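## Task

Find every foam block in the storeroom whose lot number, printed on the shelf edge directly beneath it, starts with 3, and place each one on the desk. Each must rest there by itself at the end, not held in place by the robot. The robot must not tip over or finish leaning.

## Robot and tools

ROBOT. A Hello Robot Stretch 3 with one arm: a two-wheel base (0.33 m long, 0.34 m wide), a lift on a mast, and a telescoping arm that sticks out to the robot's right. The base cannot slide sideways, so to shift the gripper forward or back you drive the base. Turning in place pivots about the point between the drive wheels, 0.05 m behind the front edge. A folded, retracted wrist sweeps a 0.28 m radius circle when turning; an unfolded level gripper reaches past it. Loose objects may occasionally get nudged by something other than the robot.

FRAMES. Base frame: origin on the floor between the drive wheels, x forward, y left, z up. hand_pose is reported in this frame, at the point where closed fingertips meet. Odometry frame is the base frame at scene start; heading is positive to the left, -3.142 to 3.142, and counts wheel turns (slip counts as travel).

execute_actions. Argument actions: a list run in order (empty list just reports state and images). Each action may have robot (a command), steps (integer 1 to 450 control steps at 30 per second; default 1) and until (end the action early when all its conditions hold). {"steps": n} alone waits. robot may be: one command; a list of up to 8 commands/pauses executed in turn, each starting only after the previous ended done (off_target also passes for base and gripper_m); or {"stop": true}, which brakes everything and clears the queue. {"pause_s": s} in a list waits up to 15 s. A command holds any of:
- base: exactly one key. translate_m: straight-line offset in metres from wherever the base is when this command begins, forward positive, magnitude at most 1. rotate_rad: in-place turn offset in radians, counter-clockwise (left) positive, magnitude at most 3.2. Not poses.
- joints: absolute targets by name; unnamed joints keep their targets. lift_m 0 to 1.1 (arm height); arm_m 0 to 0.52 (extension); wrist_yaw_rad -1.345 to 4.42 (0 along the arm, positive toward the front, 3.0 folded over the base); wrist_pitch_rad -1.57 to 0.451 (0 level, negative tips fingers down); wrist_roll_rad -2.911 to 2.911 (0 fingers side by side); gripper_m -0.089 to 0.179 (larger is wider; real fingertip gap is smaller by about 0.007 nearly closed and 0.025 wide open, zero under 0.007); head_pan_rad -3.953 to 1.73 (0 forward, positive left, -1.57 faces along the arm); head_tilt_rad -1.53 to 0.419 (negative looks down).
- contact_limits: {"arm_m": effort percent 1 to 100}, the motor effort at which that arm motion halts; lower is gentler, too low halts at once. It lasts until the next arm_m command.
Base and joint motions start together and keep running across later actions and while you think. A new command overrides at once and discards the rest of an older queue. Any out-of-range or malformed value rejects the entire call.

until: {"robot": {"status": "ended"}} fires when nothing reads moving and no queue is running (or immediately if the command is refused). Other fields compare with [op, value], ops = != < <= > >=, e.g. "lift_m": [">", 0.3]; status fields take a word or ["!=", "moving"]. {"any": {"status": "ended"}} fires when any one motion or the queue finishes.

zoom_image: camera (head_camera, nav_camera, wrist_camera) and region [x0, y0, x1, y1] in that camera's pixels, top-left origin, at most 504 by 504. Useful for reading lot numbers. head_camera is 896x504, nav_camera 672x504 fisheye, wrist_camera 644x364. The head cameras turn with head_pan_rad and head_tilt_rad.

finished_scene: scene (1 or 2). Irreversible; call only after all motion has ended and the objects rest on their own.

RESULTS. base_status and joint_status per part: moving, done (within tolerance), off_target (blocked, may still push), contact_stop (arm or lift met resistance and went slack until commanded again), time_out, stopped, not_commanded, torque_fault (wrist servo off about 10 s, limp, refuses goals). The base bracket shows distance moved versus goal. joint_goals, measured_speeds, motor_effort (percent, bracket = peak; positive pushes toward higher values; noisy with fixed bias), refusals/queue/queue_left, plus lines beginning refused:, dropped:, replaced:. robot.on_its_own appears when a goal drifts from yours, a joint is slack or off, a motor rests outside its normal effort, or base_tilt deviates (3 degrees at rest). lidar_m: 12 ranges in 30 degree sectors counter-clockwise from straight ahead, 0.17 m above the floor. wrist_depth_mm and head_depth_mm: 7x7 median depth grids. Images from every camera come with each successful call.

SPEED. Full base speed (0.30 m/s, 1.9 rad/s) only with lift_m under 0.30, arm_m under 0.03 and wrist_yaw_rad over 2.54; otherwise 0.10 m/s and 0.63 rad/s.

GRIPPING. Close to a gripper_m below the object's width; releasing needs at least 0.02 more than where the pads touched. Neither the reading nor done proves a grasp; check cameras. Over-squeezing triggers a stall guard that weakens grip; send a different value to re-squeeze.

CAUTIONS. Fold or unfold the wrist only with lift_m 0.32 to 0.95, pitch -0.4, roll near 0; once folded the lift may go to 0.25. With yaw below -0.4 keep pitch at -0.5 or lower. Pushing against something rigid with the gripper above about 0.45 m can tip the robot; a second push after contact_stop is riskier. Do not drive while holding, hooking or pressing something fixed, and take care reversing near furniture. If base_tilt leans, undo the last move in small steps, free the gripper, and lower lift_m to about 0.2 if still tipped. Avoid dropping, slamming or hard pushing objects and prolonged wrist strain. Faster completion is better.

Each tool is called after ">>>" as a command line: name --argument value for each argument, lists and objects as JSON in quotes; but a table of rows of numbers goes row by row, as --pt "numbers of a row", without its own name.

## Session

>>> execute_actions --actions '[]'

Scene clock: 0.00 s.
robot.base_odometry: x=+0.000 y=+0.000 heading=+0.000 (m, m, rad; robot's odometry frame)
robot.turned_by_wheels: +0.000 (rad since the last result)
robot.turned_by_imu: +0.000 (rad since the last result)
robot.base_tilt: forward=+0.6 right=-1.5 (deg)
robot.lidar_m: 1.22 1.20 1.57 1.64 1.64 1.29 0.80 0.72 0.73 0.88 1.69 2.07
robot.head_depth_mm: 2038 2736 2769 2749 2639 1569 1816 / 2014 2410 2426 2413 2330 1363 1979 / 1984 2188 2194 2177 2104 1313 1760 / 1899 1973 1985 1973 1962 1329 1049 / 1767 1812 1808 1822 1811 1332 924 / 1663 1663 1669 1666 1659 1357 971 / 1539 1548 1529 1543 1538 1376 1525
robot.base_status: not_commanded
robot.joint_positions: lift_m=+0.388 arm_m=+0.001 wrist_yaw_rad=+2.881 wrist_pitch_rad=-0.310 wrist_roll_rad=-0.020 gripper_m=+0.037 head_pan_rad=+0.009 head_tilt_rad=-0.001
robot.joint_goals: lift_m=+0.388 arm_m=+0.001 wrist_yaw_rad=+2.881 wrist_pitch_rad=-0.310 wrist_roll_rad=-0.020 gripper_m=+0.037 head_pan_rad=+0.009 head_tilt_rad=-0.001
robot.joint_status: lift_m=not_commanded arm_m=not_commanded wrist_yaw_rad=not_commanded wrist_pitch_rad=not_commanded wrist_roll_rad=not_commanded gripper_m=not_commanded head_pan_rad=not_commanded head_tilt_rad=not_commanded
robot.measured_speeds: translate_m=+0.000 rotate_rad=+0.000 lift_m=+0.000 arm_m=+0.000 wrist_yaw_rad=+0.000 wrist_pitch_rad=+0.000 wrist_roll_rad=+0.000 head_pan_rad=+0.000 head_tilt_rad=+0.000
robot: refusals=0 queue=idle queue_left=0
robot.motor_effort: left_wheel=+0 right_wheel=+1 lift_m=+38 arm_m=+0 wrist_yaw_rad=-1 wrist_pitch_rad=+7 wrist_roll_rad=+0 gripper_m=-1 head_pan_rad=+0 head_tilt_rad=+2 (%)
robot.hand_pose: x=+0.0397 y=+0.0828 z=+0.4258 quat_wxyz=(+0.199, +0.700, +0.020, +0.686) (m; robot's base frame)
robot.wrist_depth_mm: - - - - - - - / - - - - - - - / - - - - - - - / - - - - - - - / 871 - 922 882 961 891 932 / 717 - 751 739 769 728 744 / 603 - 596 606 594 617 617
pictures: head_camera (sideways: a quarter turn clockwise sets it upright), nav_camera (sideways: a quarter turn counterclockwise sets it upright), wrist_camera
Images, in order (width x height): head_camera 896x504, nav_camera 672x504, wrist_camera 644x364.

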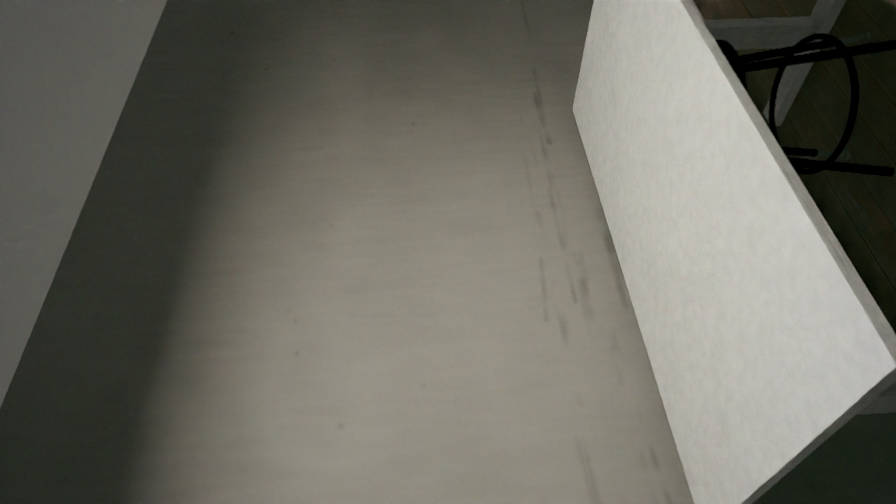

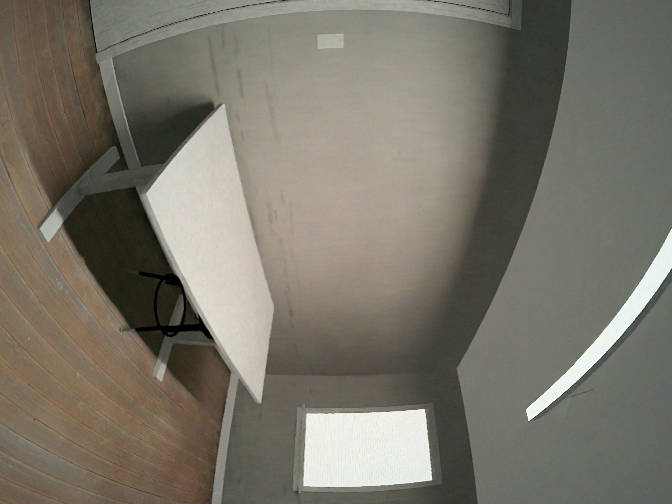

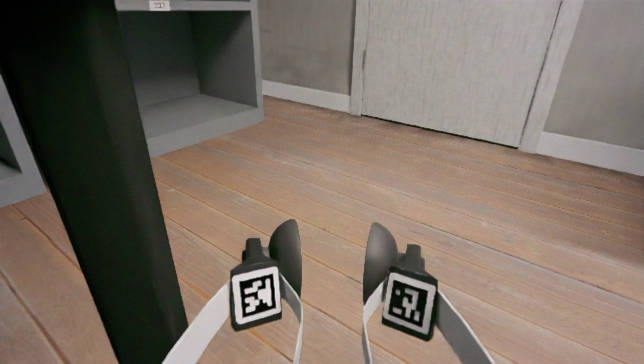

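>>> execute_actions --actions '[{"robot": {"base": {"rotate_rad": 0.9}, "joints": {"lift_m": 0.285, "wrist_pitch_rad": -0.4, "head_pan_rad": 1.21, "head_tilt_rad": -0.35}}, "steps": 100, "until": {"robot": {"status": "ended"}}}]'

Scene clock: 13.60 s.
robot.base_odometry: x=+0.000 y=+0.000 heading=+0.900 (m, m, rad; robot's odometry frame)
robot.turned_by_wheels: +0.900 (rad since the last result)
robot.turned_by_imu: +0.877 (rad since the last result)
robot.base_tilt: forward=+0.6 right=-1.4 (deg)
robot.lidar_m: 1.55 1.64 1.21 1.53 0.88 0.73 0.72 0.80 1.28 3.12 1.59 1.20
robot.head_depth_mm: 1448 1595 1683 1807 1918 1641 1350 / 1429 1574 1638 1790 1853 1612 1364 / 1397 1519 1588 1746 1559 1591 1376 / 1008 1098 1179 1303 1430 1575 1379 / 1343 1465 1541 1714 1529 1638 1392 / 1355 1445 1523 1682 1545 1658 1396 / 1324 1413 1490 1642 1475 1685 1401
robot.base_status: done (rotate_rad +0.8999 of +0.9000)
robot.joint_positions: lift_m=+0.286 arm_m=+0.001 wrist_yaw_rad=+2.881 wrist_pitch_rad=-0.415 wrist_roll_rad=-0.020 gripper_m=+0.037 head_pan_rad=+1.203 head_tilt_rad=-0.346
robot.joint_goals: lift_m=+0.285 arm_m=+0.001 wrist_yaw_rad=+2.881 wrist_pitch_rad=-0.400 wrist_roll_rad=-0.020 gripper_m=+0.037 head_pan_rad=+1.210 head_tilt_rad=-0.350
robot.joint_status: lift_m=done arm_m=not_commanded wrist_yaw_rad=not_commanded wrist_pitch_rad=done wrist_roll_rad=not_commanded gripper_m=not_commanded head_pan_rad=done head_tilt_rad=done
robot.measured_speeds: translate_m=+0.000 rotate_rad=+0.000 lift_m=+0.000 arm_m=+0.000 wrist_yaw_rad=+0.000 wrist_pitch_rad=+0.000 wrist_roll_rad=+0.000 head_pan_rad=+0.000 head_tilt_rad=+0.000
robot: refusals=0 queue=done queue_left=0
robot.motor_effort: left_wheel=-1(6) right_wheel=+2(9) lift_m=+14(42) arm_m=+0(0) wrist_yaw_rad=+0(1) wrist_pitch_rad=+6(8) wrist_roll_rad=+0(0) gripper_m=+0(0) head_pan_rad=+3(38) head_tilt_rad=-2(21) (%)
robot.hand_pose: x=+0.0366 y=+0.0712 z=+0.2991 quat_wxyz=(+0.234, +0.698, +0.057, +0.674) (m; robot's base frame)
robot.wrist_depth_mm: - - - - - - - / - - - - - - - / 881 - 972 987 987 986 - / 746 - 763 751 781 771 763 / 607 - 607 603 650 621 633 / 506 - 533 521 530 528 534 / 455 - - 451 435 450 451
pictures: head_camera (sideways: a quarter turn clockwise sets it upright), nav_camera (sideways: a quarter turn counterclockwise sets it upright), wrist_camera
Images, in order (width x height): head_camera 896x504, nav_camera 672x504, wrist_camera 644x364.

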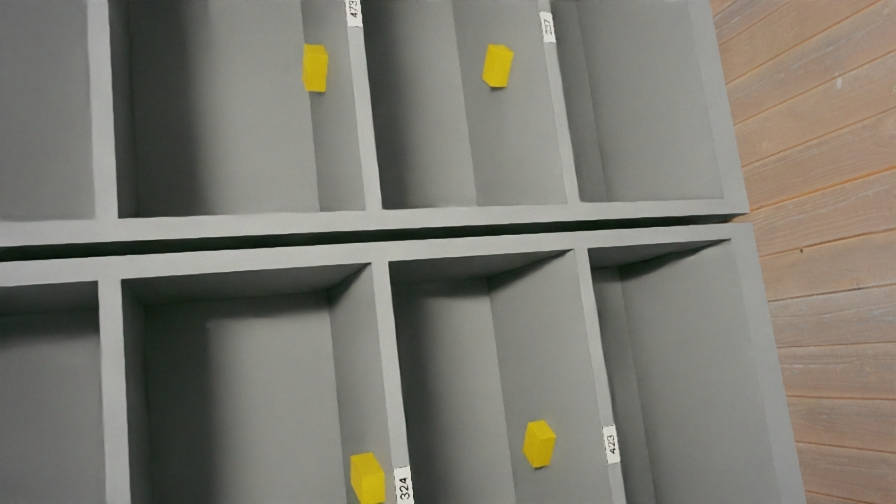

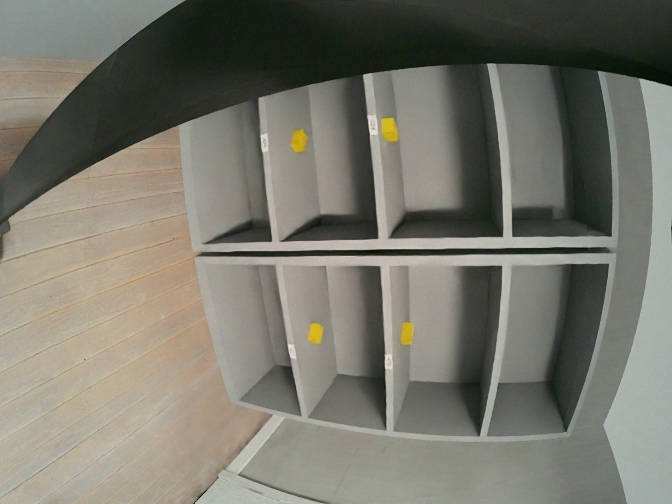

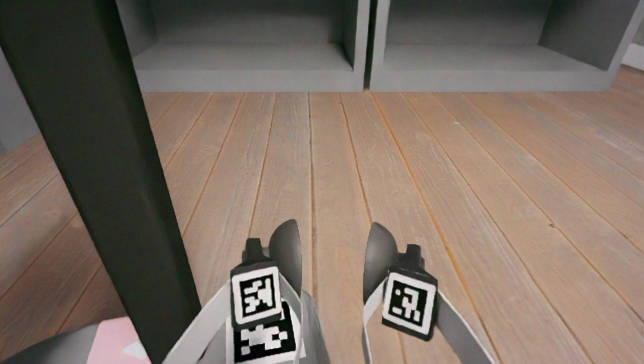

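>>> zoom_image --camera "head_camera" --region '[330, 400, 640, 504]'

>>> zoom_image --camera "head_camera" --region '[290, 0, 580, 100]'

>>> zoom_image --camera "head_camera" --region '[335, 440, 425, 504]'

>>> zoom_image --camera "nav_camera" --region '[355, 100, 415, 155]'

Region (330, 400, 640, 504) of head_camera's 896x504 image, scaled by 1.626, with more detail than that image has; it fills the top 169 rows of this view, and the rest is white.

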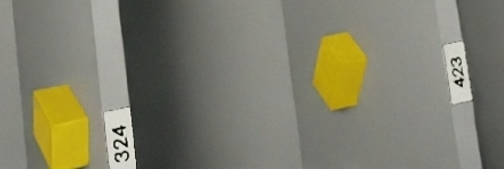

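Region (290, 0, 580, 100) of head_camera's 896x504 image, scaled by 1.738, with more detail than that image has; it fills the top 174 rows of this view, and the rest is white.

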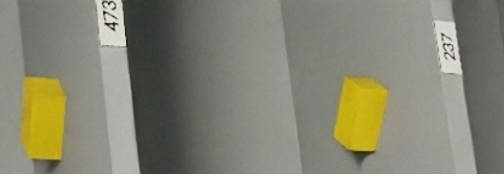

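Region (335, 440, 425, 504) of head_camera's 896x504 image, scaled by 5.600, with more detail than that image has; it fills the top 358 rows of this view, and the rest is white.

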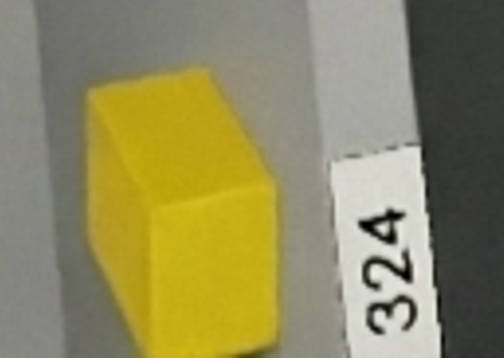

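Region (355, 100, 415, 155) of nav_camera's 672x504 image, scaled by 8.400, with more detail than that image has; it fills the top 462 rows of this view, and the rest is white.

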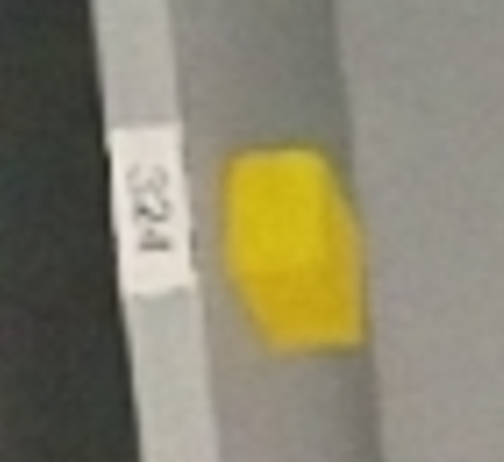

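>>> execute_actions --actions '[{"robot": {"base": {"rotate_rad": 1.918}, "joints": {"head_pan_rad": -1.62, "head_tilt_rad": -0.3}}, "steps": 100, "until": {"robot": {"base_status": ["!=", "moving"]}}}, {"robot": {"base": {"translate_m": 0.578}}, "steps": 100, "until": {"robot": {"translate_m": [">", 0.17]}}}, {"robot": {"joints": {"lift_m": 1.085}}, "steps": 100, "until": {"robot": {"lift_m": [">", 0.33]}}}, {"robot": {"joints": {"wrist_yaw_rad": -0.22}}, "steps": 200, "until": {"robot": {"base_status": ["!=", "moving"], "wrist_yaw_rad": ["<", 2.0]}}}, {"robot": {"base": {"rotate_rad": 1.053}, "joints": {"wrist_pitch_rad": -0.45, "wrist_roll_rad": 0.0, "gripper_m": 0.15, "arm_m": 0.22}}, "steps": 200, "until": {"robot": {"status": "ended"}}}]'

Scene clock: 67.87 s.
robot.base_odometry: x=-0.548 y=+0.184 heading=-2.412 (m, m, rad; robot's odometry frame)
robot.turned_by_wheels: +2.971 (rad since the last result)
robot.turned_by_imu: +2.891 (rad since the last result)
robot.base_tilt: forward=+0.5 right=-1.4 (deg)
robot.lidar_m: 0.44 0.46 0.62 1.61 2.13 1.69 1.84 1.57 0.83 1.14 0.64 0.46
robot.head_depth_mm: 690 1019 1125 865 1213 1031 1230 / 661 1016 - - 1264 1046 1213 / 643 1010 - - 1254 1054 1221 / 729 1018 1091 924 1258 1046 1225 / 696 1009 1079 936 1257 1070 929 / 672 1005 1079 948 1250 1079 940 / 647 999 1064 972 1057 1023 913
robot.base_status: done (rotate_rad +1.0529 of +1.0530)
robot.joint_positions: lift_m=+1.084 arm_m=+0.220 wrist_yaw_rad=-0.218 wrist_pitch_rad=-0.464 wrist_roll_rad=-0.005 gripper_m=+0.150 head_pan_rad=-1.613 head_tilt_rad=-0.309
robot.joint_goals: lift_m=+1.085 arm_m=+0.220 wrist_yaw_rad=-0.220 wrist_pitch_rad=-0.450 wrist_roll_rad=+0.000 gripper_m=+0.150 head_pan_rad=-1.620 head_tilt_rad=-0.300
robot.joint_status: lift_m=done arm_m=done wrist_yaw_rad=done wrist_pitch_rad=done wrist_roll_rad=done gripper_m=done head_pan_rad=done head_tilt_rad=done
robot.measured_speeds: translate_m=+0.000 rotate_rad=+0.000 lift_m=+0.000 arm_m=+0.000 wrist_yaw_rad=+0.000 wrist_pitch_rad=+0.000 wrist_roll_rad=+0.000 head_pan_rad=+0.000 head_tilt_rad=+0.000
robot: refusals=0 queue=done queue_left=0
robot.motor_effort: left_wheel=-2(8) right_wheel=+2(11) lift_m=+61(64) arm_m=+4(5) wrist_yaw_rad=-2(4) wrist_pitch_rad=+6(6) wrist_roll_rad=+1(2) gripper_m=+0(82) head_pan_rad=-3(40) head_tilt_rad=+3(9) (%)
robot.hand_pose: x=-0.0688 y=-0.5778 z=+1.0867 quat_wxyz=(+0.668, +0.088, -0.700, -0.237) (m; robot's base frame)
robot.wrist_depth_mm: 557 583 602 621 689 543 403 / 599 595 621 642 637 557 416 / 465 463 444 461 467 466 414 / 366 369 350 373 369 368 379 / 304 318 309 324 343 529 451 / 286 - 767 813 818 723 503 / 605 700 699 704 715 663 742
pictures: head_camera (sideways: a quarter turn clockwise sets it upright), nav_camera (sideways: a quarter turn counterclockwise sets it upright), wrist_camera
Images, in order (width x height): head_camera 896x504, nav_camera 672x504, wrist_camera 644x364.

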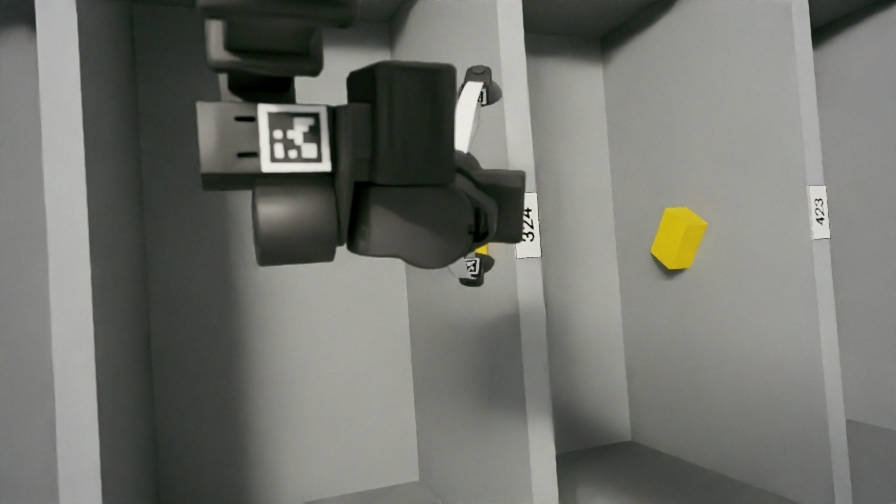

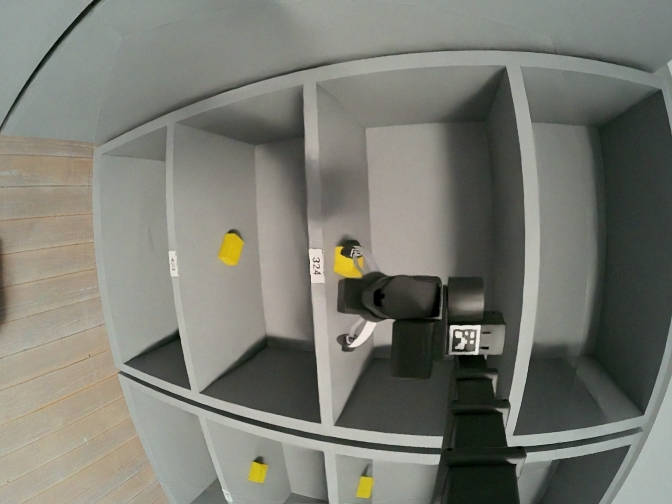

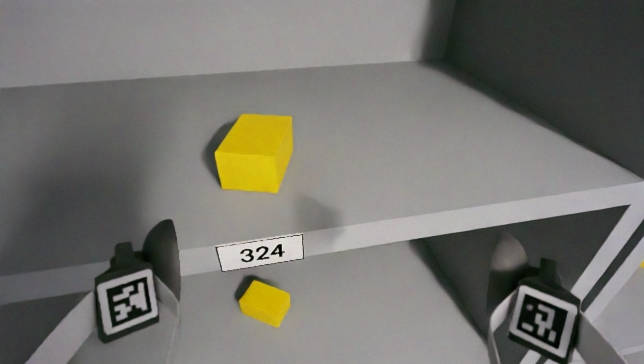

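>>> execute_actions --actions '[{"robot": {"base": {"translate_m": 0.034}, "joints": {"arm_m": 0.443, "lift_m": 1.075}}, "steps": 150, "until": {"robot": {"status": "ended"}}}]'

Scene clock: 81.00 s.
robot.base_odometry: x=-0.573 y=+0.161 heading=-2.412 (m, m, rad; robot's odometry frame)
robot.turned_by_wheels: +0.000 (rad since the last result)
robot.turned_by_imu: +0.000 (rad since the last result)
robot.base_tilt: forward=+0.6 right=-1.5 (deg)
robot.lidar_m: 0.41 0.42 0.57 1.49 2.16 1.72 1.87 1.59 0.85 1.14 0.60 0.43
robot.head_depth_mm: 691 1016 - 867 1249 1039 1234 / 662 1019 1120 886 1256 1042 1212 / 640 1013 1106 783 1249 1047 1221 / 728 1012 1085 817 1254 1061 1233 / 695 1005 1082 936 1249 1070 932 / 673 1000 1068 949 1251 1081 935 / 651 998 1045 947 958 977 889
robot.base_status: done (translate_m +0.0340 of +0.0340)
robot.joint_positions: lift_m=+1.076 arm_m=+0.443 wrist_yaw_rad=-0.218 wrist_pitch_rad=-0.464 wrist_roll_rad=-0.005 gripper_m=+0.150 head_pan_rad=-1.613 head_tilt_rad=-0.309
robot.joint_goals: lift_m=+1.075 arm_m=+0.443 wrist_yaw_rad=-0.220 wrist_pitch_rad=-0.450 wrist_roll_rad=+0.000 gripper_m=+0.150 head_pan_rad=-1.620 head_tilt_rad=-0.300
robot.joint_status: lift_m=done arm_m=done wrist_yaw_rad=done wrist_pitch_rad=done wrist_roll_rad=done gripper_m=done head_pan_rad=done head_tilt_rad=done
robot.measured_speeds: translate_m=+0.000 rotate_rad=+0.000 lift_m=+0.000 arm_m=+0.000 wrist_yaw_rad=+0.000 wrist_pitch_rad=+0.000 wrist_roll_rad=+0.000 head_pan_rad=+0.000 head_tilt_rad=+0.000
robot: refusals=0 queue=done queue_left=0
robot.motor_effort: left_wheel=-1(2) right_wheel=+3(7) lift_m=+14(62) arm_m=+4(3) wrist_yaw_rad=-3(3) wrist_pitch_rad=+6(6) wrist_roll_rad=+2(2) gripper_m=+0(0) head_pan_rad=-3(3) head_tilt_rad=+4(3) (%)
robot.hand_pose: x=-0.0688 y=-0.8008 z=+1.0783 quat_wxyz=(+0.668, +0.088, -0.700, -0.237) (m; robot's base frame)
robot.wrist_depth_mm: 376 390 406 432 448 490 431 / 403 422 449 466 499 531 438 / 426 437 453 450 445 442 432 / 351 354 352 354 356 359 357 / 292 303 291 294 294 295 296 / 249 - 251 198 251 252 255 / 219 213 220 172 214 213 225
pictures: head_camera (sideways: a quarter turn clockwise sets it upright), nav_camera (sideways: a quarter turn counterclockwise sets it upright), wrist_camera
Images, in order (width x height): head_camera 896x504, nav_camera 672x504, wrist_camera 644x364.

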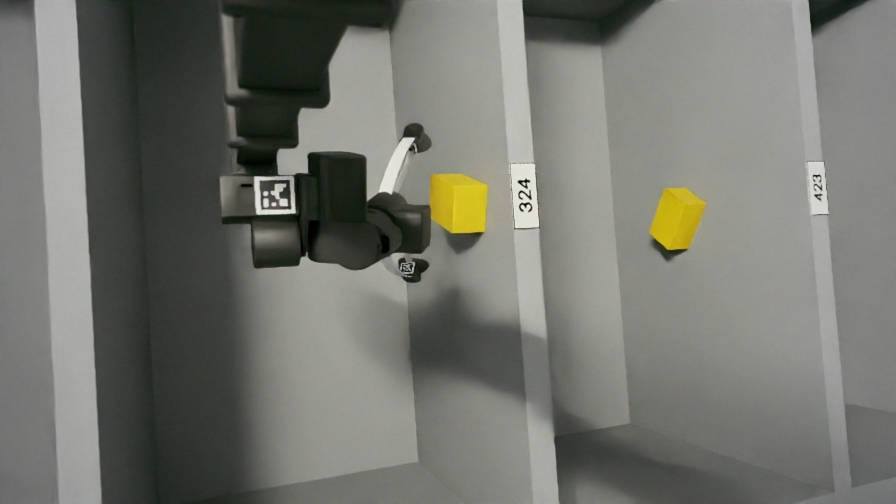

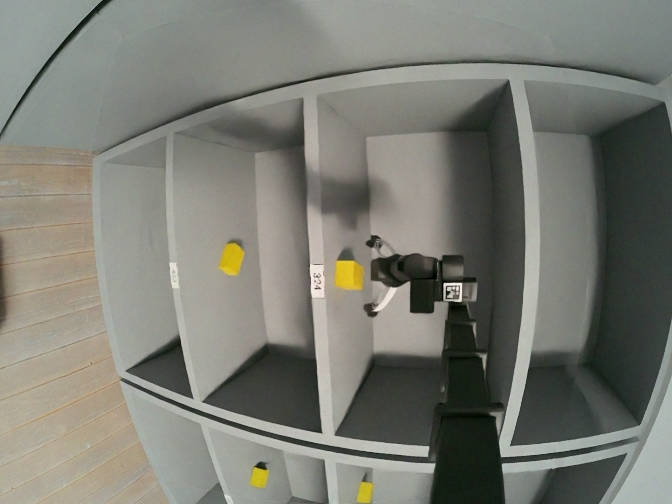

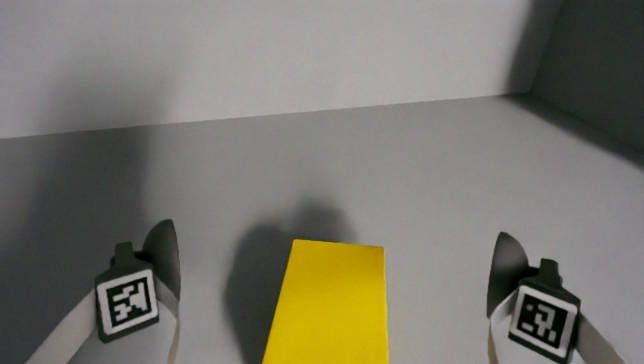

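>>> execute_actions --actions '[{"robot": {"joints": {"lift_m": 1.021, "gripper_m": 0.105}}, "steps": 60, "until": {"robot": {"status": "ended"}}}, {"robot": {"joints": {"gripper_m": 0.015}}, "steps": 45, "until": {"robot": {"status": "ended"}}}]'

Scene clock: 87.90 s.
robot.base_odometry: x=-0.573 y=+0.161 heading=-2.412 (m, m, rad; robot's odometry frame)
robot.turned_by_wheels: +0.000 (rad since the last result)
robot.turned_by_imu: +0.000 (rad since the last result)
robot.base_tilt: forward=+0.7 right=-1.4 (deg)
robot.lidar_m: 0.41 0.42 0.57 1.49 2.16 1.72 1.87 1.60 0.85 1.14 0.60 0.43
robot.head_depth_mm: 689 1034 1085 - 1260 1036 1243 / 664 1023 1077 825 1267 1037 1210 / 638 1019 1075 780 1251 1048 1212 / 727 1012 1069 851 1255 1058 1223 / 699 1007 1082 937 1253 1068 924 / 671 1002 1076 952 1246 1083 938 / 649 1002 1045 951 957 971 889
robot.base_status: done (translate_m +0.0340 of +0.0340)
robot.joint_positions: lift_m=+1.022 arm_m=+0.443 wrist_yaw_rad=-0.218 wrist_pitch_rad=-0.464 wrist_roll_rad=-0.005 gripper_m=+0.016 head_pan_rad=-1.613 head_tilt_rad=-0.309
robot.joint_goals: lift_m=+1.021 arm_m=+0.443 wrist_yaw_rad=-0.220 wrist_pitch_rad=-0.450 wrist_roll_rad=+0.000 gripper_m=+0.015 head_pan_rad=-1.620 head_tilt_rad=-0.300
robot.joint_status: lift_m=done arm_m=done wrist_yaw_rad=done wrist_pitch_rad=done wrist_roll_rad=done gripper_m=done head_pan_rad=done head_tilt_rad=done
robot.measured_speeds: translate_m=+0.000 rotate_rad=+0.000 lift_m=+0.000 arm_m=+0.000 wrist_yaw_rad=+0.000 wrist_pitch_rad=+0.000 wrist_roll_rad=+0.000 head_pan_rad=+0.000 head_tilt_rad=+0.000
robot: refusals=0 queue=done queue_left=0
robot.motor_effort: left_wheel=-1(2) right_wheel=+2(2) lift_m=+14(14) arm_m=+4(4) wrist_yaw_rad=-2(2) wrist_pitch_rad=+5(5) wrist_roll_rad=+2(2) gripper_m=-23(96) head_pan_rad=-2(3) head_tilt_rad=+4(4) (%)
robot.hand_pose: x=-0.0688 y=-0.8009 z=+1.0244 quat_wxyz=(+0.668, +0.087, -0.700, -0.237) (m; robot's base frame)
robot.wrist_depth_mm: 376 393 408 431 455 474 433 / 394 410 424 449 458 457 424 / 335 329 332 338 335 336 339 / 265 262 265 186 265 264 265 / 220 218 227 154 186 220 218 / 186 186 133 132 132 187 187 / 163 162 154 129 155 162 163
pictures: head_camera (sideways: a quarter turn clockwise sets it upright), nav_camera (sideways: a quarter turn counterclockwise sets it upright), wrist_camera
Images, in order (width x height): head_camera 896x504, nav_camera 672x504, wrist_camera 644x364.

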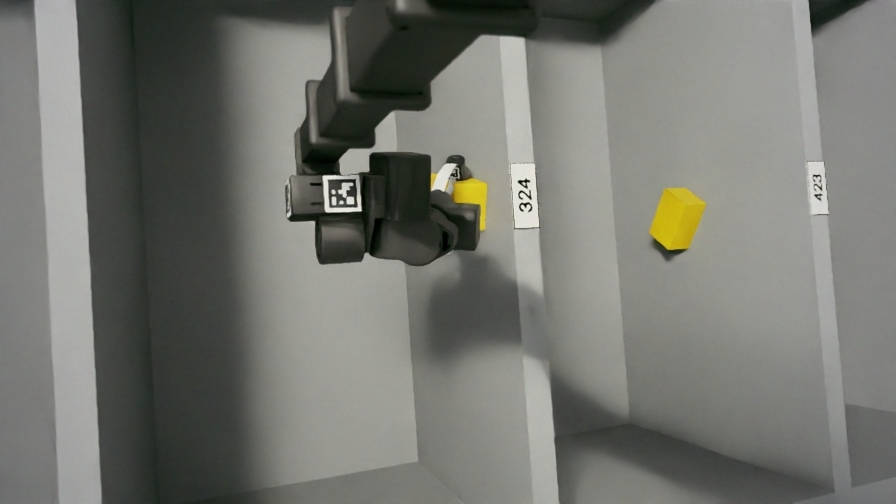

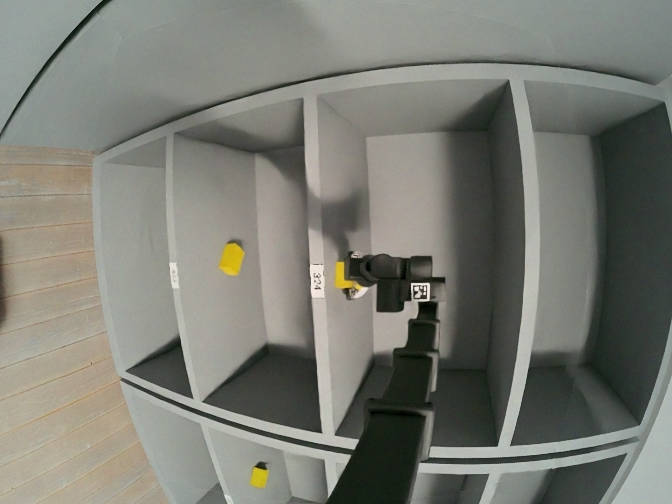

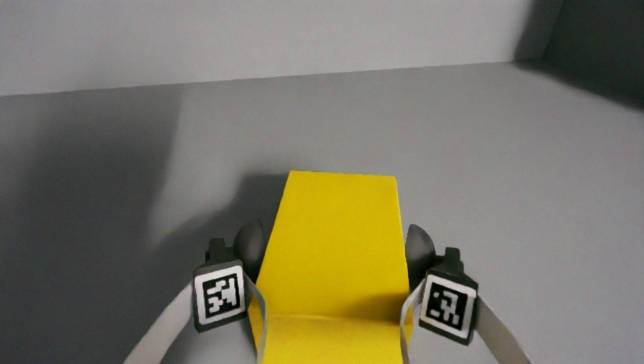

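>>> execute_actions --actions '[{"robot": {"joints": {"lift_m": 1.05}}, "steps": 30, "until": {"robot": {"lift_m": [">", 1.036]}}}, {"robot": {"joints": {"arm_m": 0.24}}, "steps": 150, "until": {"robot": {"arm_m": ["<", 0.32]}}}, {"robot": {"base": {"rotate_rad": -1.014}, "joints": {"head_pan_rad": -1.6, "head_tilt_rad": -0.6}}, "steps": 100, "until": {"robot": {"base_status": ["!=", "moving"]}}}, {"robot": {"base": {"translate_m": -0.9}, "joints": {"arm_m": 0.5, "lift_m": 0.80}}, "steps": 350, "until": {"robot": {"status": "ended"}}}, {"robot": {"base": {"rotate_rad": -0.865}}, "steps": 100, "until": {"robot": {"status": "ended"}}}]'

Scene clock: 128.17 s.
robot.base_odometry: x=+0.290 y=-0.092 heading=+1.992 (m, m, rad; robot's odometry frame)
robot.turned_by_wheels: -1.879 (rad since the last result)
robot.turned_by_imu: -1.833 (rad since the last result)
robot.base_tilt: forward=+0.6 right=-1.5 (deg)
robot.lidar_m: 1.46 1.46 1.04 0.88 0.88 0.98 1.61 2.85 1.24 0.97 1.43 1.59
robot.head_depth_mm: 1414 1611 1285 1013 1739 - 1145 / 1363 1530 1313 - 1621 1382 1178 / 1311 1456 1496 925 1655 1401 1188 / 1266 1403 1429 937 1448 1383 1192 / 1217 1349 1362 1022 1667 1416 1196 / 1174 1293 1396 1634 1742 1435 1206 / 1134 1251 1386 1566 1697 1436 1211
robot.base_status: done (rotate_rad -0.8649 of -0.8650)
robot.joint_positions: lift_m=+0.801 arm_m=+0.500 wrist_yaw_rad=-0.218 wrist_pitch_rad=-0.468 wrist_roll_rad=-0.005 gripper_m=+0.022 head_pan_rad=-1.607 head_tilt_rad=-0.593
robot.joint_goals: lift_m=+0.800 arm_m=+0.500 wrist_yaw_rad=-0.220 wrist_pitch_rad=-0.450 wrist_roll_rad=+0.000 gripper_m=+0.021 head_pan_rad=-1.600 head_tilt_rad=-0.600
robot.joint_status: lift_m=done arm_m=done wrist_yaw_rad=done wrist_pitch_rad=done wrist_roll_rad=done gripper_m=done head_pan_rad=done head_tilt_rad=done
robot.measured_speeds: translate_m=+0.000 rotate_rad=+0.000 lift_m=+0.000 arm_m=+0.000 wrist_yaw_rad=+0.000 wrist_pitch_rad=+0.000 wrist_roll_rad=+0.000 head_pan_rad=+0.000 head_tilt_rad=+0.000
robot: refusals=0 queue=done queue_left=0
robot.on_its_own: gripper_m is held at +0.021, not at your +0.015, by its stall guard, which is not easing now
robot.motor_effort: left_wheel=+0(5) right_wheel=+0(7) lift_m=+14(63) arm_m=+3(6) wrist_yaw_rad=-2(3) wrist_pitch_rad=+7(7) wrist_roll_rad=+1(2) gripper_m=-20(22) head_pan_rad=+2(5) head_tilt_rad=-3(20) (%)
robot.hand_pose: x=-0.0687 y=-0.8574 z=+0.8025 quat_wxyz=(+0.668, +0.089, -0.700, -0.238) (m; robot's base frame)
robot.wrist_depth_mm: 556 600 682 755 855 920 909 / 560 595 584 584 581 587 607 / 425 434 431 433 433 434 435 / 342 340 346 185 341 345 346 / 286 285 296 155 217 285 284 / 243 242 132 133 132 245 245 / 213 212 204 130 134 213 214
pictures: head_camera (sideways: a quarter turn clockwise sets it upright), nav_camera (sideways: a quarter turn counterclockwise sets it upright), wrist_camera
Images, in order (width x height): head_camera 896x504, nav_camera 672x504, wrist_camera 644x364.

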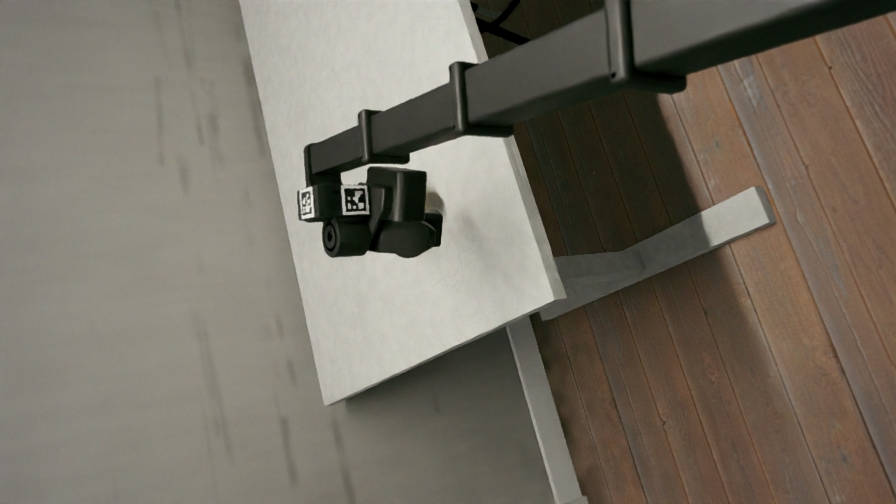

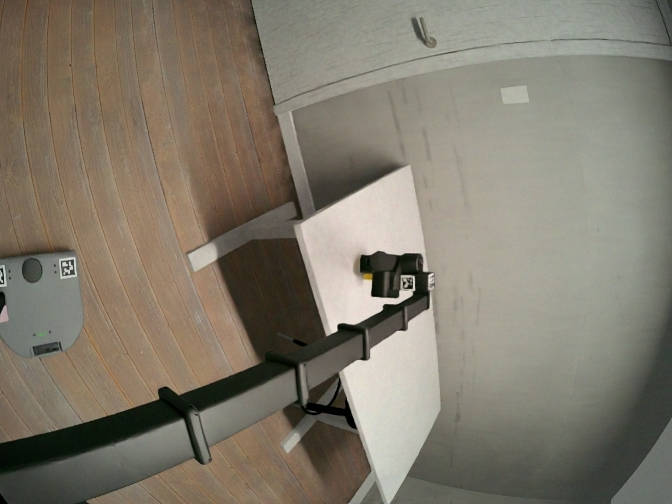

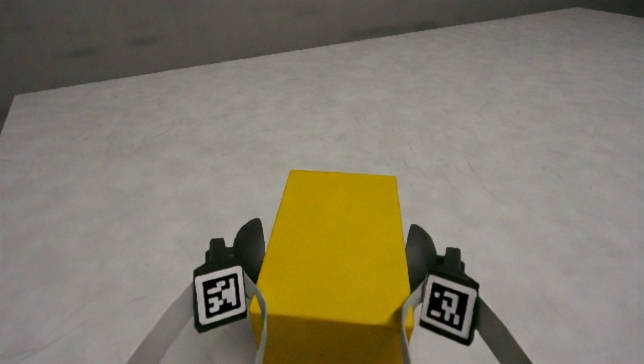

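>>> execute_actions --actions '[{"robot": {"joints": {"lift_m": 0.753}}, "steps": 40, "until": {"robot": {"status": "ended"}}}, {"robot": {"joints": {"gripper_m": 0.13}}, "steps": 30, "until": {"robot": {"gripper_m": [">", 0.11]}}}, {"robot": {"joints": {"arm_m": 0.0, "lift_m": 0.79}}, "steps": 150, "until": {"robot": {"arm_m": ["<", 0.37]}}}, {"robot": {"base": {"rotate_rad": 0.09}, "joints": {"wrist_yaw_rad": 2.9, "wrist_pitch_rad": -0.4, "gripper_m": 0.04, "head_pan_rad": -1.2}}, "steps": 150, "until": {"robot": {"arm_m": ["<", 0.22], "base_status": ["!=", "moving"]}}}, {"robot": {"base": {"translate_m": -0.44}, "joints": {"lift_m": 0.285}}, "steps": 200, "until": {"robot": {"status": "ended"}}}]'

Scene clock: 152.00 s.
robot.base_odometry: x=+0.506 y=-0.475 heading=+2.082 (m, m, rad; robot's odometry frame)
robot.turned_by_wheels: +0.090 (rad since the last result)
robot.turned_by_imu: +0.086 (rad since the last result)
robot.base_tilt: forward=+0.6 right=-1.5 (deg)
robot.lidar_m: 1.88 1.48 0.88 0.78 0.78 0.92 2.42 2.43 1.00 1.14 1.06 1.79
robot.head_depth_mm: 1238 1372 1286 935 1681 1368 1166 / 1249 1387 1300 946 1688 1389 1173 / 1259 1408 1321 956 1698 1402 1181 / 1282 1422 1341 963 1623 1400 1189 / 1289 1456 1595 975 1738 1409 1198 / 1321 1475 1674 1913 1755 1422 1213 / 1324 1480 1689 1976 1765 1427 1212
robot.base_status: done (translate_m -0.4400 of -0.4400)
robot.joint_positions: lift_m=+0.286 arm_m=+0.001 wrist_yaw_rad=+2.898 wrist_pitch_rad=-0.418 wrist_roll_rad=-0.004 gripper_m=+0.040 head_pan_rad=-1.207 head_tilt_rad=-0.593
robot.joint_goals: lift_m=+0.285 arm_m=+0.000 wrist_yaw_rad=+2.900 wrist_pitch_rad=-0.400 wrist_roll_rad=+0.000 gripper_m=+0.040 head_pan_rad=-1.200 head_tilt_rad=-0.600
robot.joint_status: lift_m=done arm_m=done wrist_yaw_rad=done wrist_pitch_rad=done wrist_roll_rad=done gripper_m=done head_pan_rad=done head_tilt_rad=done
robot.measured_speeds: translate_m=+0.000 rotate_rad=+0.000 lift_m=+0.000 arm_m=+0.000 wrist_yaw_rad=+0.000 wrist_pitch_rad=+0.000 wrist_roll_rad=+0.000 head_pan_rad=+0.000 head_tilt_rad=+0.000
robot: refusals=0 queue=done queue_left=0
robot.motor_effort: left_wheel=-1(6) right_wheel=+2(8) lift_m=+13(64) arm_m=-4(5) wrist_yaw_rad=+2(6) wrist_pitch_rad=+7(9) wrist_roll_rad=+1(1) gripper_m=+0(81) head_pan_rad=+3(26) head_tilt_rad=-3(3) (%)
robot.hand_pose: x=+0.0329 y=+0.0716 z=+0.2986 quat_wxyz=(+0.230, +0.703, +0.062, +0.670) (m; robot's base frame)
robot.wrist_depth_mm: - 693 753 857 958 - - / - 718 780 896 - - - / 686 789 869 934 964 981 964 / 741 - 752 767 754 744 755 / 613 - 648 615 638 615 625 / 503 513 - 510 - 528 511 / 458 - - 447 440 449 442
pictures: head_camera (sideways: a quarter turn clockwise sets it upright), nav_camera (sideways: a quarter turn counterclockwise sets it upright), wrist_camera
Images, in order (width x height): head_camera 896x504, nav_camera 672x504, wrist_camera 644x364.

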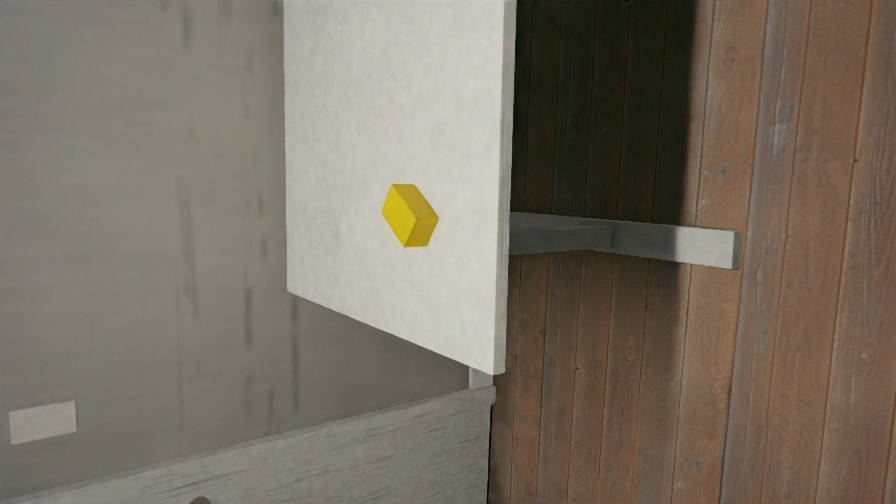

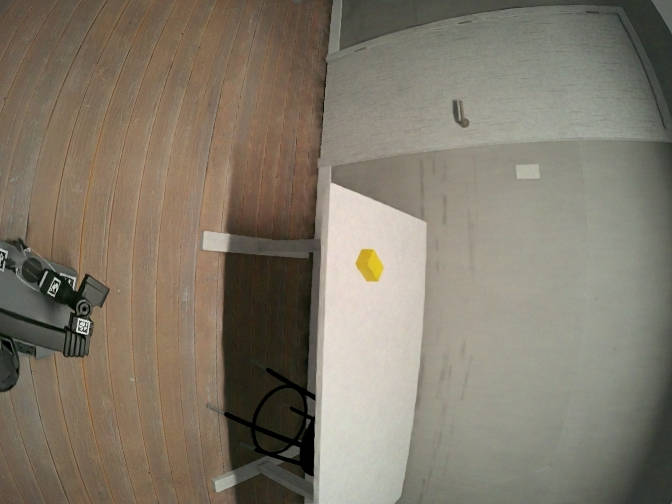

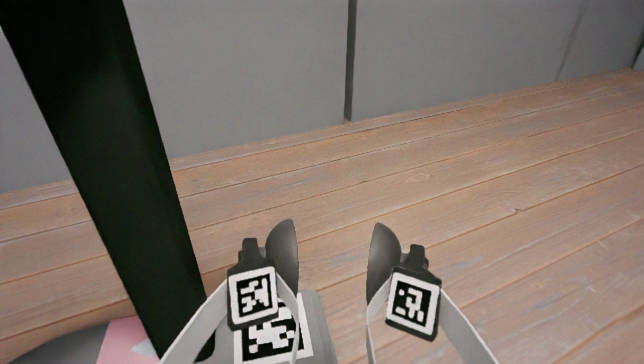

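>>> execute_actions --actions '[{"robot": {"base": {"translate_m": -1.0}, "joints": {"head_pan_rad": -0.3, "head_tilt_rad": -0.6}}, "steps": 200, "until": {"robot": {"translate_m": ["<", -0.8]}}}, {"robot": [{"base": {"translate_m": -1.0}}, {"base": {"rotate_rad": 1.82}}], "steps": 300, "until": {"robot": {"status": "ended"}}}]'

Scene clock: 168.87 s.
robot.base_odometry: x=+1.391 y=-2.053 heading=-2.381 (m, m, rad; robot's odometry frame)
robot.turned_by_wheels: +1.820 (rad since the last result)
robot.turned_by_imu: +1.753 (rad since the last result)
robot.base_tilt: forward=+0.6 right=-1.5 (deg)
robot.lidar_m: 1.82 0.98 0.71 0.68 0.70 0.94 1.95 1.63 2.41 1.49 0.52 0.50
robot.head_depth_mm: 475 509 551 598 656 759 953 / 561 612 673 743 835 958 1107 / 689 768 863 986 1153 1312 1184 / 1617 1799 2041 2185 1707 1404 1186 / 1559 1731 1938 2115 1730 1422 1192 / 1503 1658 1866 2090 1749 1431 1204 / 1460 1607 1788 1998 1756 1432 1209
robot.base_status: done (rotate_rad +1.8199 of +1.8200)
robot.joint_positions: lift_m=+0.286 arm_m=+0.001 wrist_yaw_rad=+2.898 wrist_pitch_rad=-0.418 wrist_roll_rad=-0.004 gripper_m=+0.040 head_pan_rad=-0.307 head_tilt_rad=-0.593
robot.joint_goals: lift_m=+0.285 arm_m=+0.000 wrist_yaw_rad=+2.900 wrist_pitch_rad=-0.400 wrist_roll_rad=+0.000 gripper_m=+0.040 head_pan_rad=-0.300 head_tilt_rad=-0.600
robot.joint_status: lift_m=done arm_m=done wrist_yaw_rad=done wrist_pitch_rad=done wrist_roll_rad=done gripper_m=done head_pan_rad=done head_tilt_rad=done
robot.measured_speeds: translate_m=+0.000 rotate_rad=+0.000 lift_m=+0.000 arm_m=+0.000 wrist_yaw_rad=+0.000 wrist_pitch_rad=+0.000 wrist_roll_rad=+0.000 head_pan_rad=+0.000 head_tilt_rad=+0.000
robot: refusals=0 queue=done queue_left=0
robot.motor_effort: left_wheel=-2(8) right_wheel=+2(12) lift_m=+14(14) arm_m=-4(4) wrist_yaw_rad=+2(3) wrist_pitch_rad=+7(7) wrist_roll_rad=+1(1) gripper_m=+0(0) head_pan_rad=+3(37) head_tilt_rad=-3(3) (%)
robot.hand_pose: x=+0.0329 y=+0.0716 z=+0.2985 quat_wxyz=(+0.230, +0.703, +0.062, +0.670) (m; robot's base frame)
robot.wrist_depth_mm: - 613 648 676 718 782 848 / - 654 707 747 791 851 915 / 654 724 732 808 861 906 932 / 694 - 758 755 769 764 746 / 621 - 637 612 647 607 619 / 507 516 - 508 - 516 520 / 453 - - 444 434 451 448
pictures: head_camera (sideways: a quarter turn clockwise sets it upright), nav_camera (sideways: a quarter turn counterclockwise sets it upright), wrist_camera
Images, in order (width x height): head_camera 896x504, nav_camera 672x504, wrist_camera 644x364.

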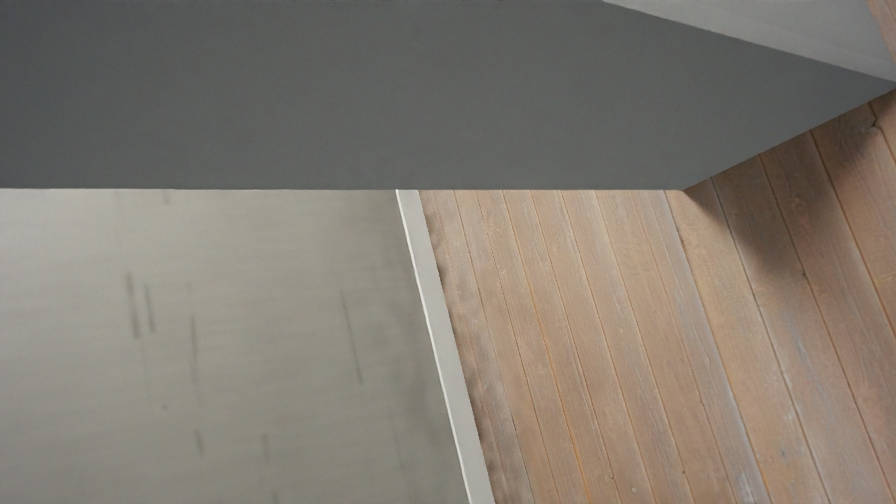

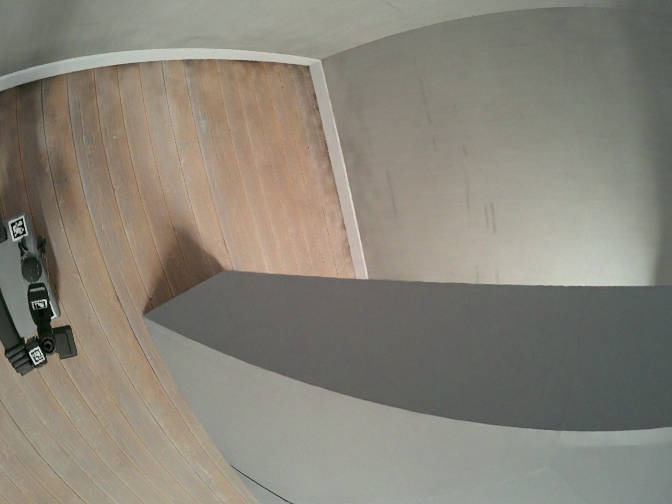

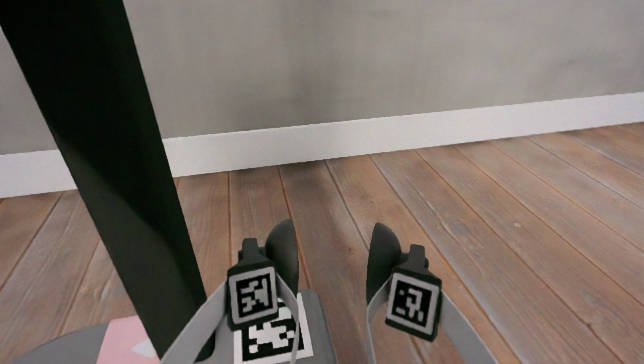

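>>> execute_actions --actions '[{"robot": {"base": {"translate_m": 1.0}, "joints": {"head_pan_rad": -0.5, "head_tilt_rad": -0.4}}, "steps": 200, "until": {"robot": {"translate_m": [">", 0.77]}}}, {"robot": [{"base": {"translate_m": 0.6}}, {"base": {"rotate_rad": -1.59}}], "steps": 300, "until": {"robot": {"status": "ended"}}}]'

Scene clock: 184.47 s.
robot.base_odometry: x=+0.391 y=-3.004 heading=+2.312 (m, m, rad; robot's odometry frame)
robot.turned_by_wheels: -1.590 (rad since the last result)
robot.turned_by_imu: -1.534 (rad since the last result)
robot.base_tilt: forward=+0.6 right=-1.6 (deg)
robot.lidar_m: 1.82 0.66 0.47 0.46 0.47 0.65 0.70 0.72 0.98 2.64 0.65 1.33
robot.head_depth_mm: 1110 1211 1149 832 1201 971 1221 / 1085 1346 1083 1530 1189 1414 1250 / 1133 1303 1227 1533 1344 1511 1308 / 1111 1229 1289 1472 1619 1615 1319 / 1179 2022 1925 2209 2074 1626 1328 / 1845 1997 2193 2762 2153 1648 1334 / 2529 2809 3835 3165 2179 1651 1343
robot.base_status: done (rotate_rad -1.5899 of -1.5900)
robot.joint_positions: lift_m=+0.286 arm_m=+0.001 wrist_yaw_rad=+2.898 wrist_pitch_rad=-0.418 wrist_roll_rad=-0.004 gripper_m=+0.040 head_pan_rad=-0.493 head_tilt_rad=-0.408
robot.joint_goals: lift_m=+0.285 arm_m=+0.000 wrist_yaw_rad=+2.900 wrist_pitch_rad=-0.400 wrist_roll_rad=+0.000 gripper_m=+0.040 head_pan_rad=-0.500 head_tilt_rad=-0.400
robot.joint_status: lift_m=done arm_m=done wrist_yaw_rad=done wrist_pitch_rad=done wrist_roll_rad=done gripper_m=done head_pan_rad=done head_tilt_rad=done
robot.measured_speeds: translate_m=+0.000 rotate_rad=+0.000 lift_m=+0.000 arm_m=+0.000 wrist_yaw_rad=+0.000 wrist_pitch_rad=+0.000 wrist_roll_rad=+0.000 head_pan_rad=+0.000 head_tilt_rad=+0.000
robot: refusals=0 queue=done queue_left=0
robot.motor_effort: left_wheel=+0(7) right_wheel=+0(8) lift_m=+14(14) arm_m=-3(4) wrist_yaw_rad=+2(2) wrist_pitch_rad=+7(7) wrist_roll_rad=+1(1) gripper_m=+0(1) head_pan_rad=-3(18) head_tilt_rad=+3(17) (%)
robot.hand_pose: x=+0.0329 y=+0.0716 z=+0.2985 quat_wxyz=(+0.230, +0.703, +0.062, +0.670) (m; robot's base frame)
robot.wrist_depth_mm: - 427 445 474 502 532 553 / - 470 484 517 546 590 611 / 462 507 534 553 590 648 704 / 500 - 560 592 641 692 733 / 530 - 606 626 646 616 599 / 513 502 - 515 - 520 524 / 459 - - 441 439 449 443
pictures: head_camera (sideways: a quarter turn clockwise sets it upright), nav_camera (sideways: a quarter turn counterclockwise sets it upright), wrist_camera
Images, in order (width x height): head_camera 896x504, nav_camera 672x504, wrist_camera 644x364.

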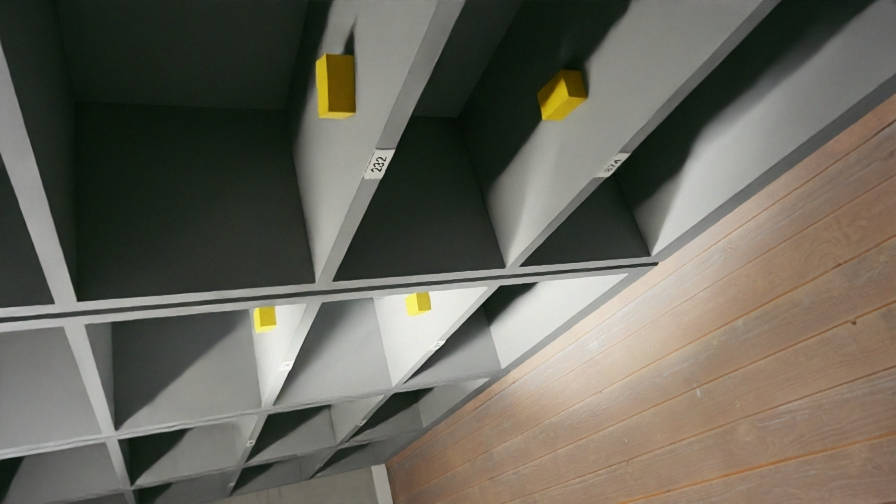

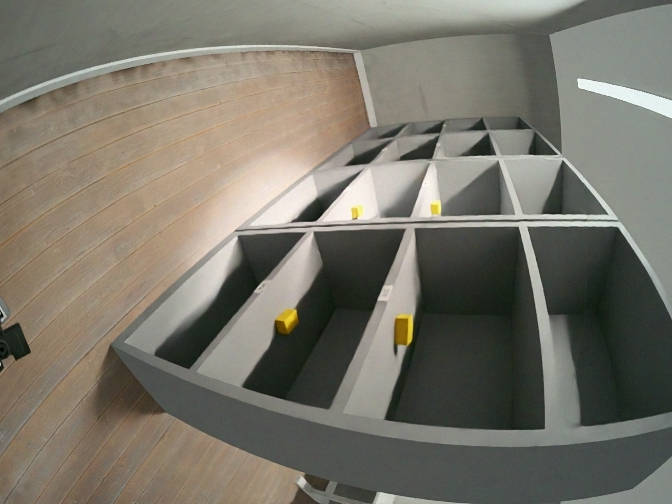

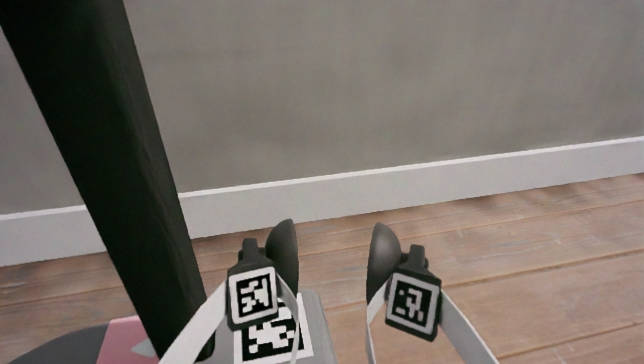

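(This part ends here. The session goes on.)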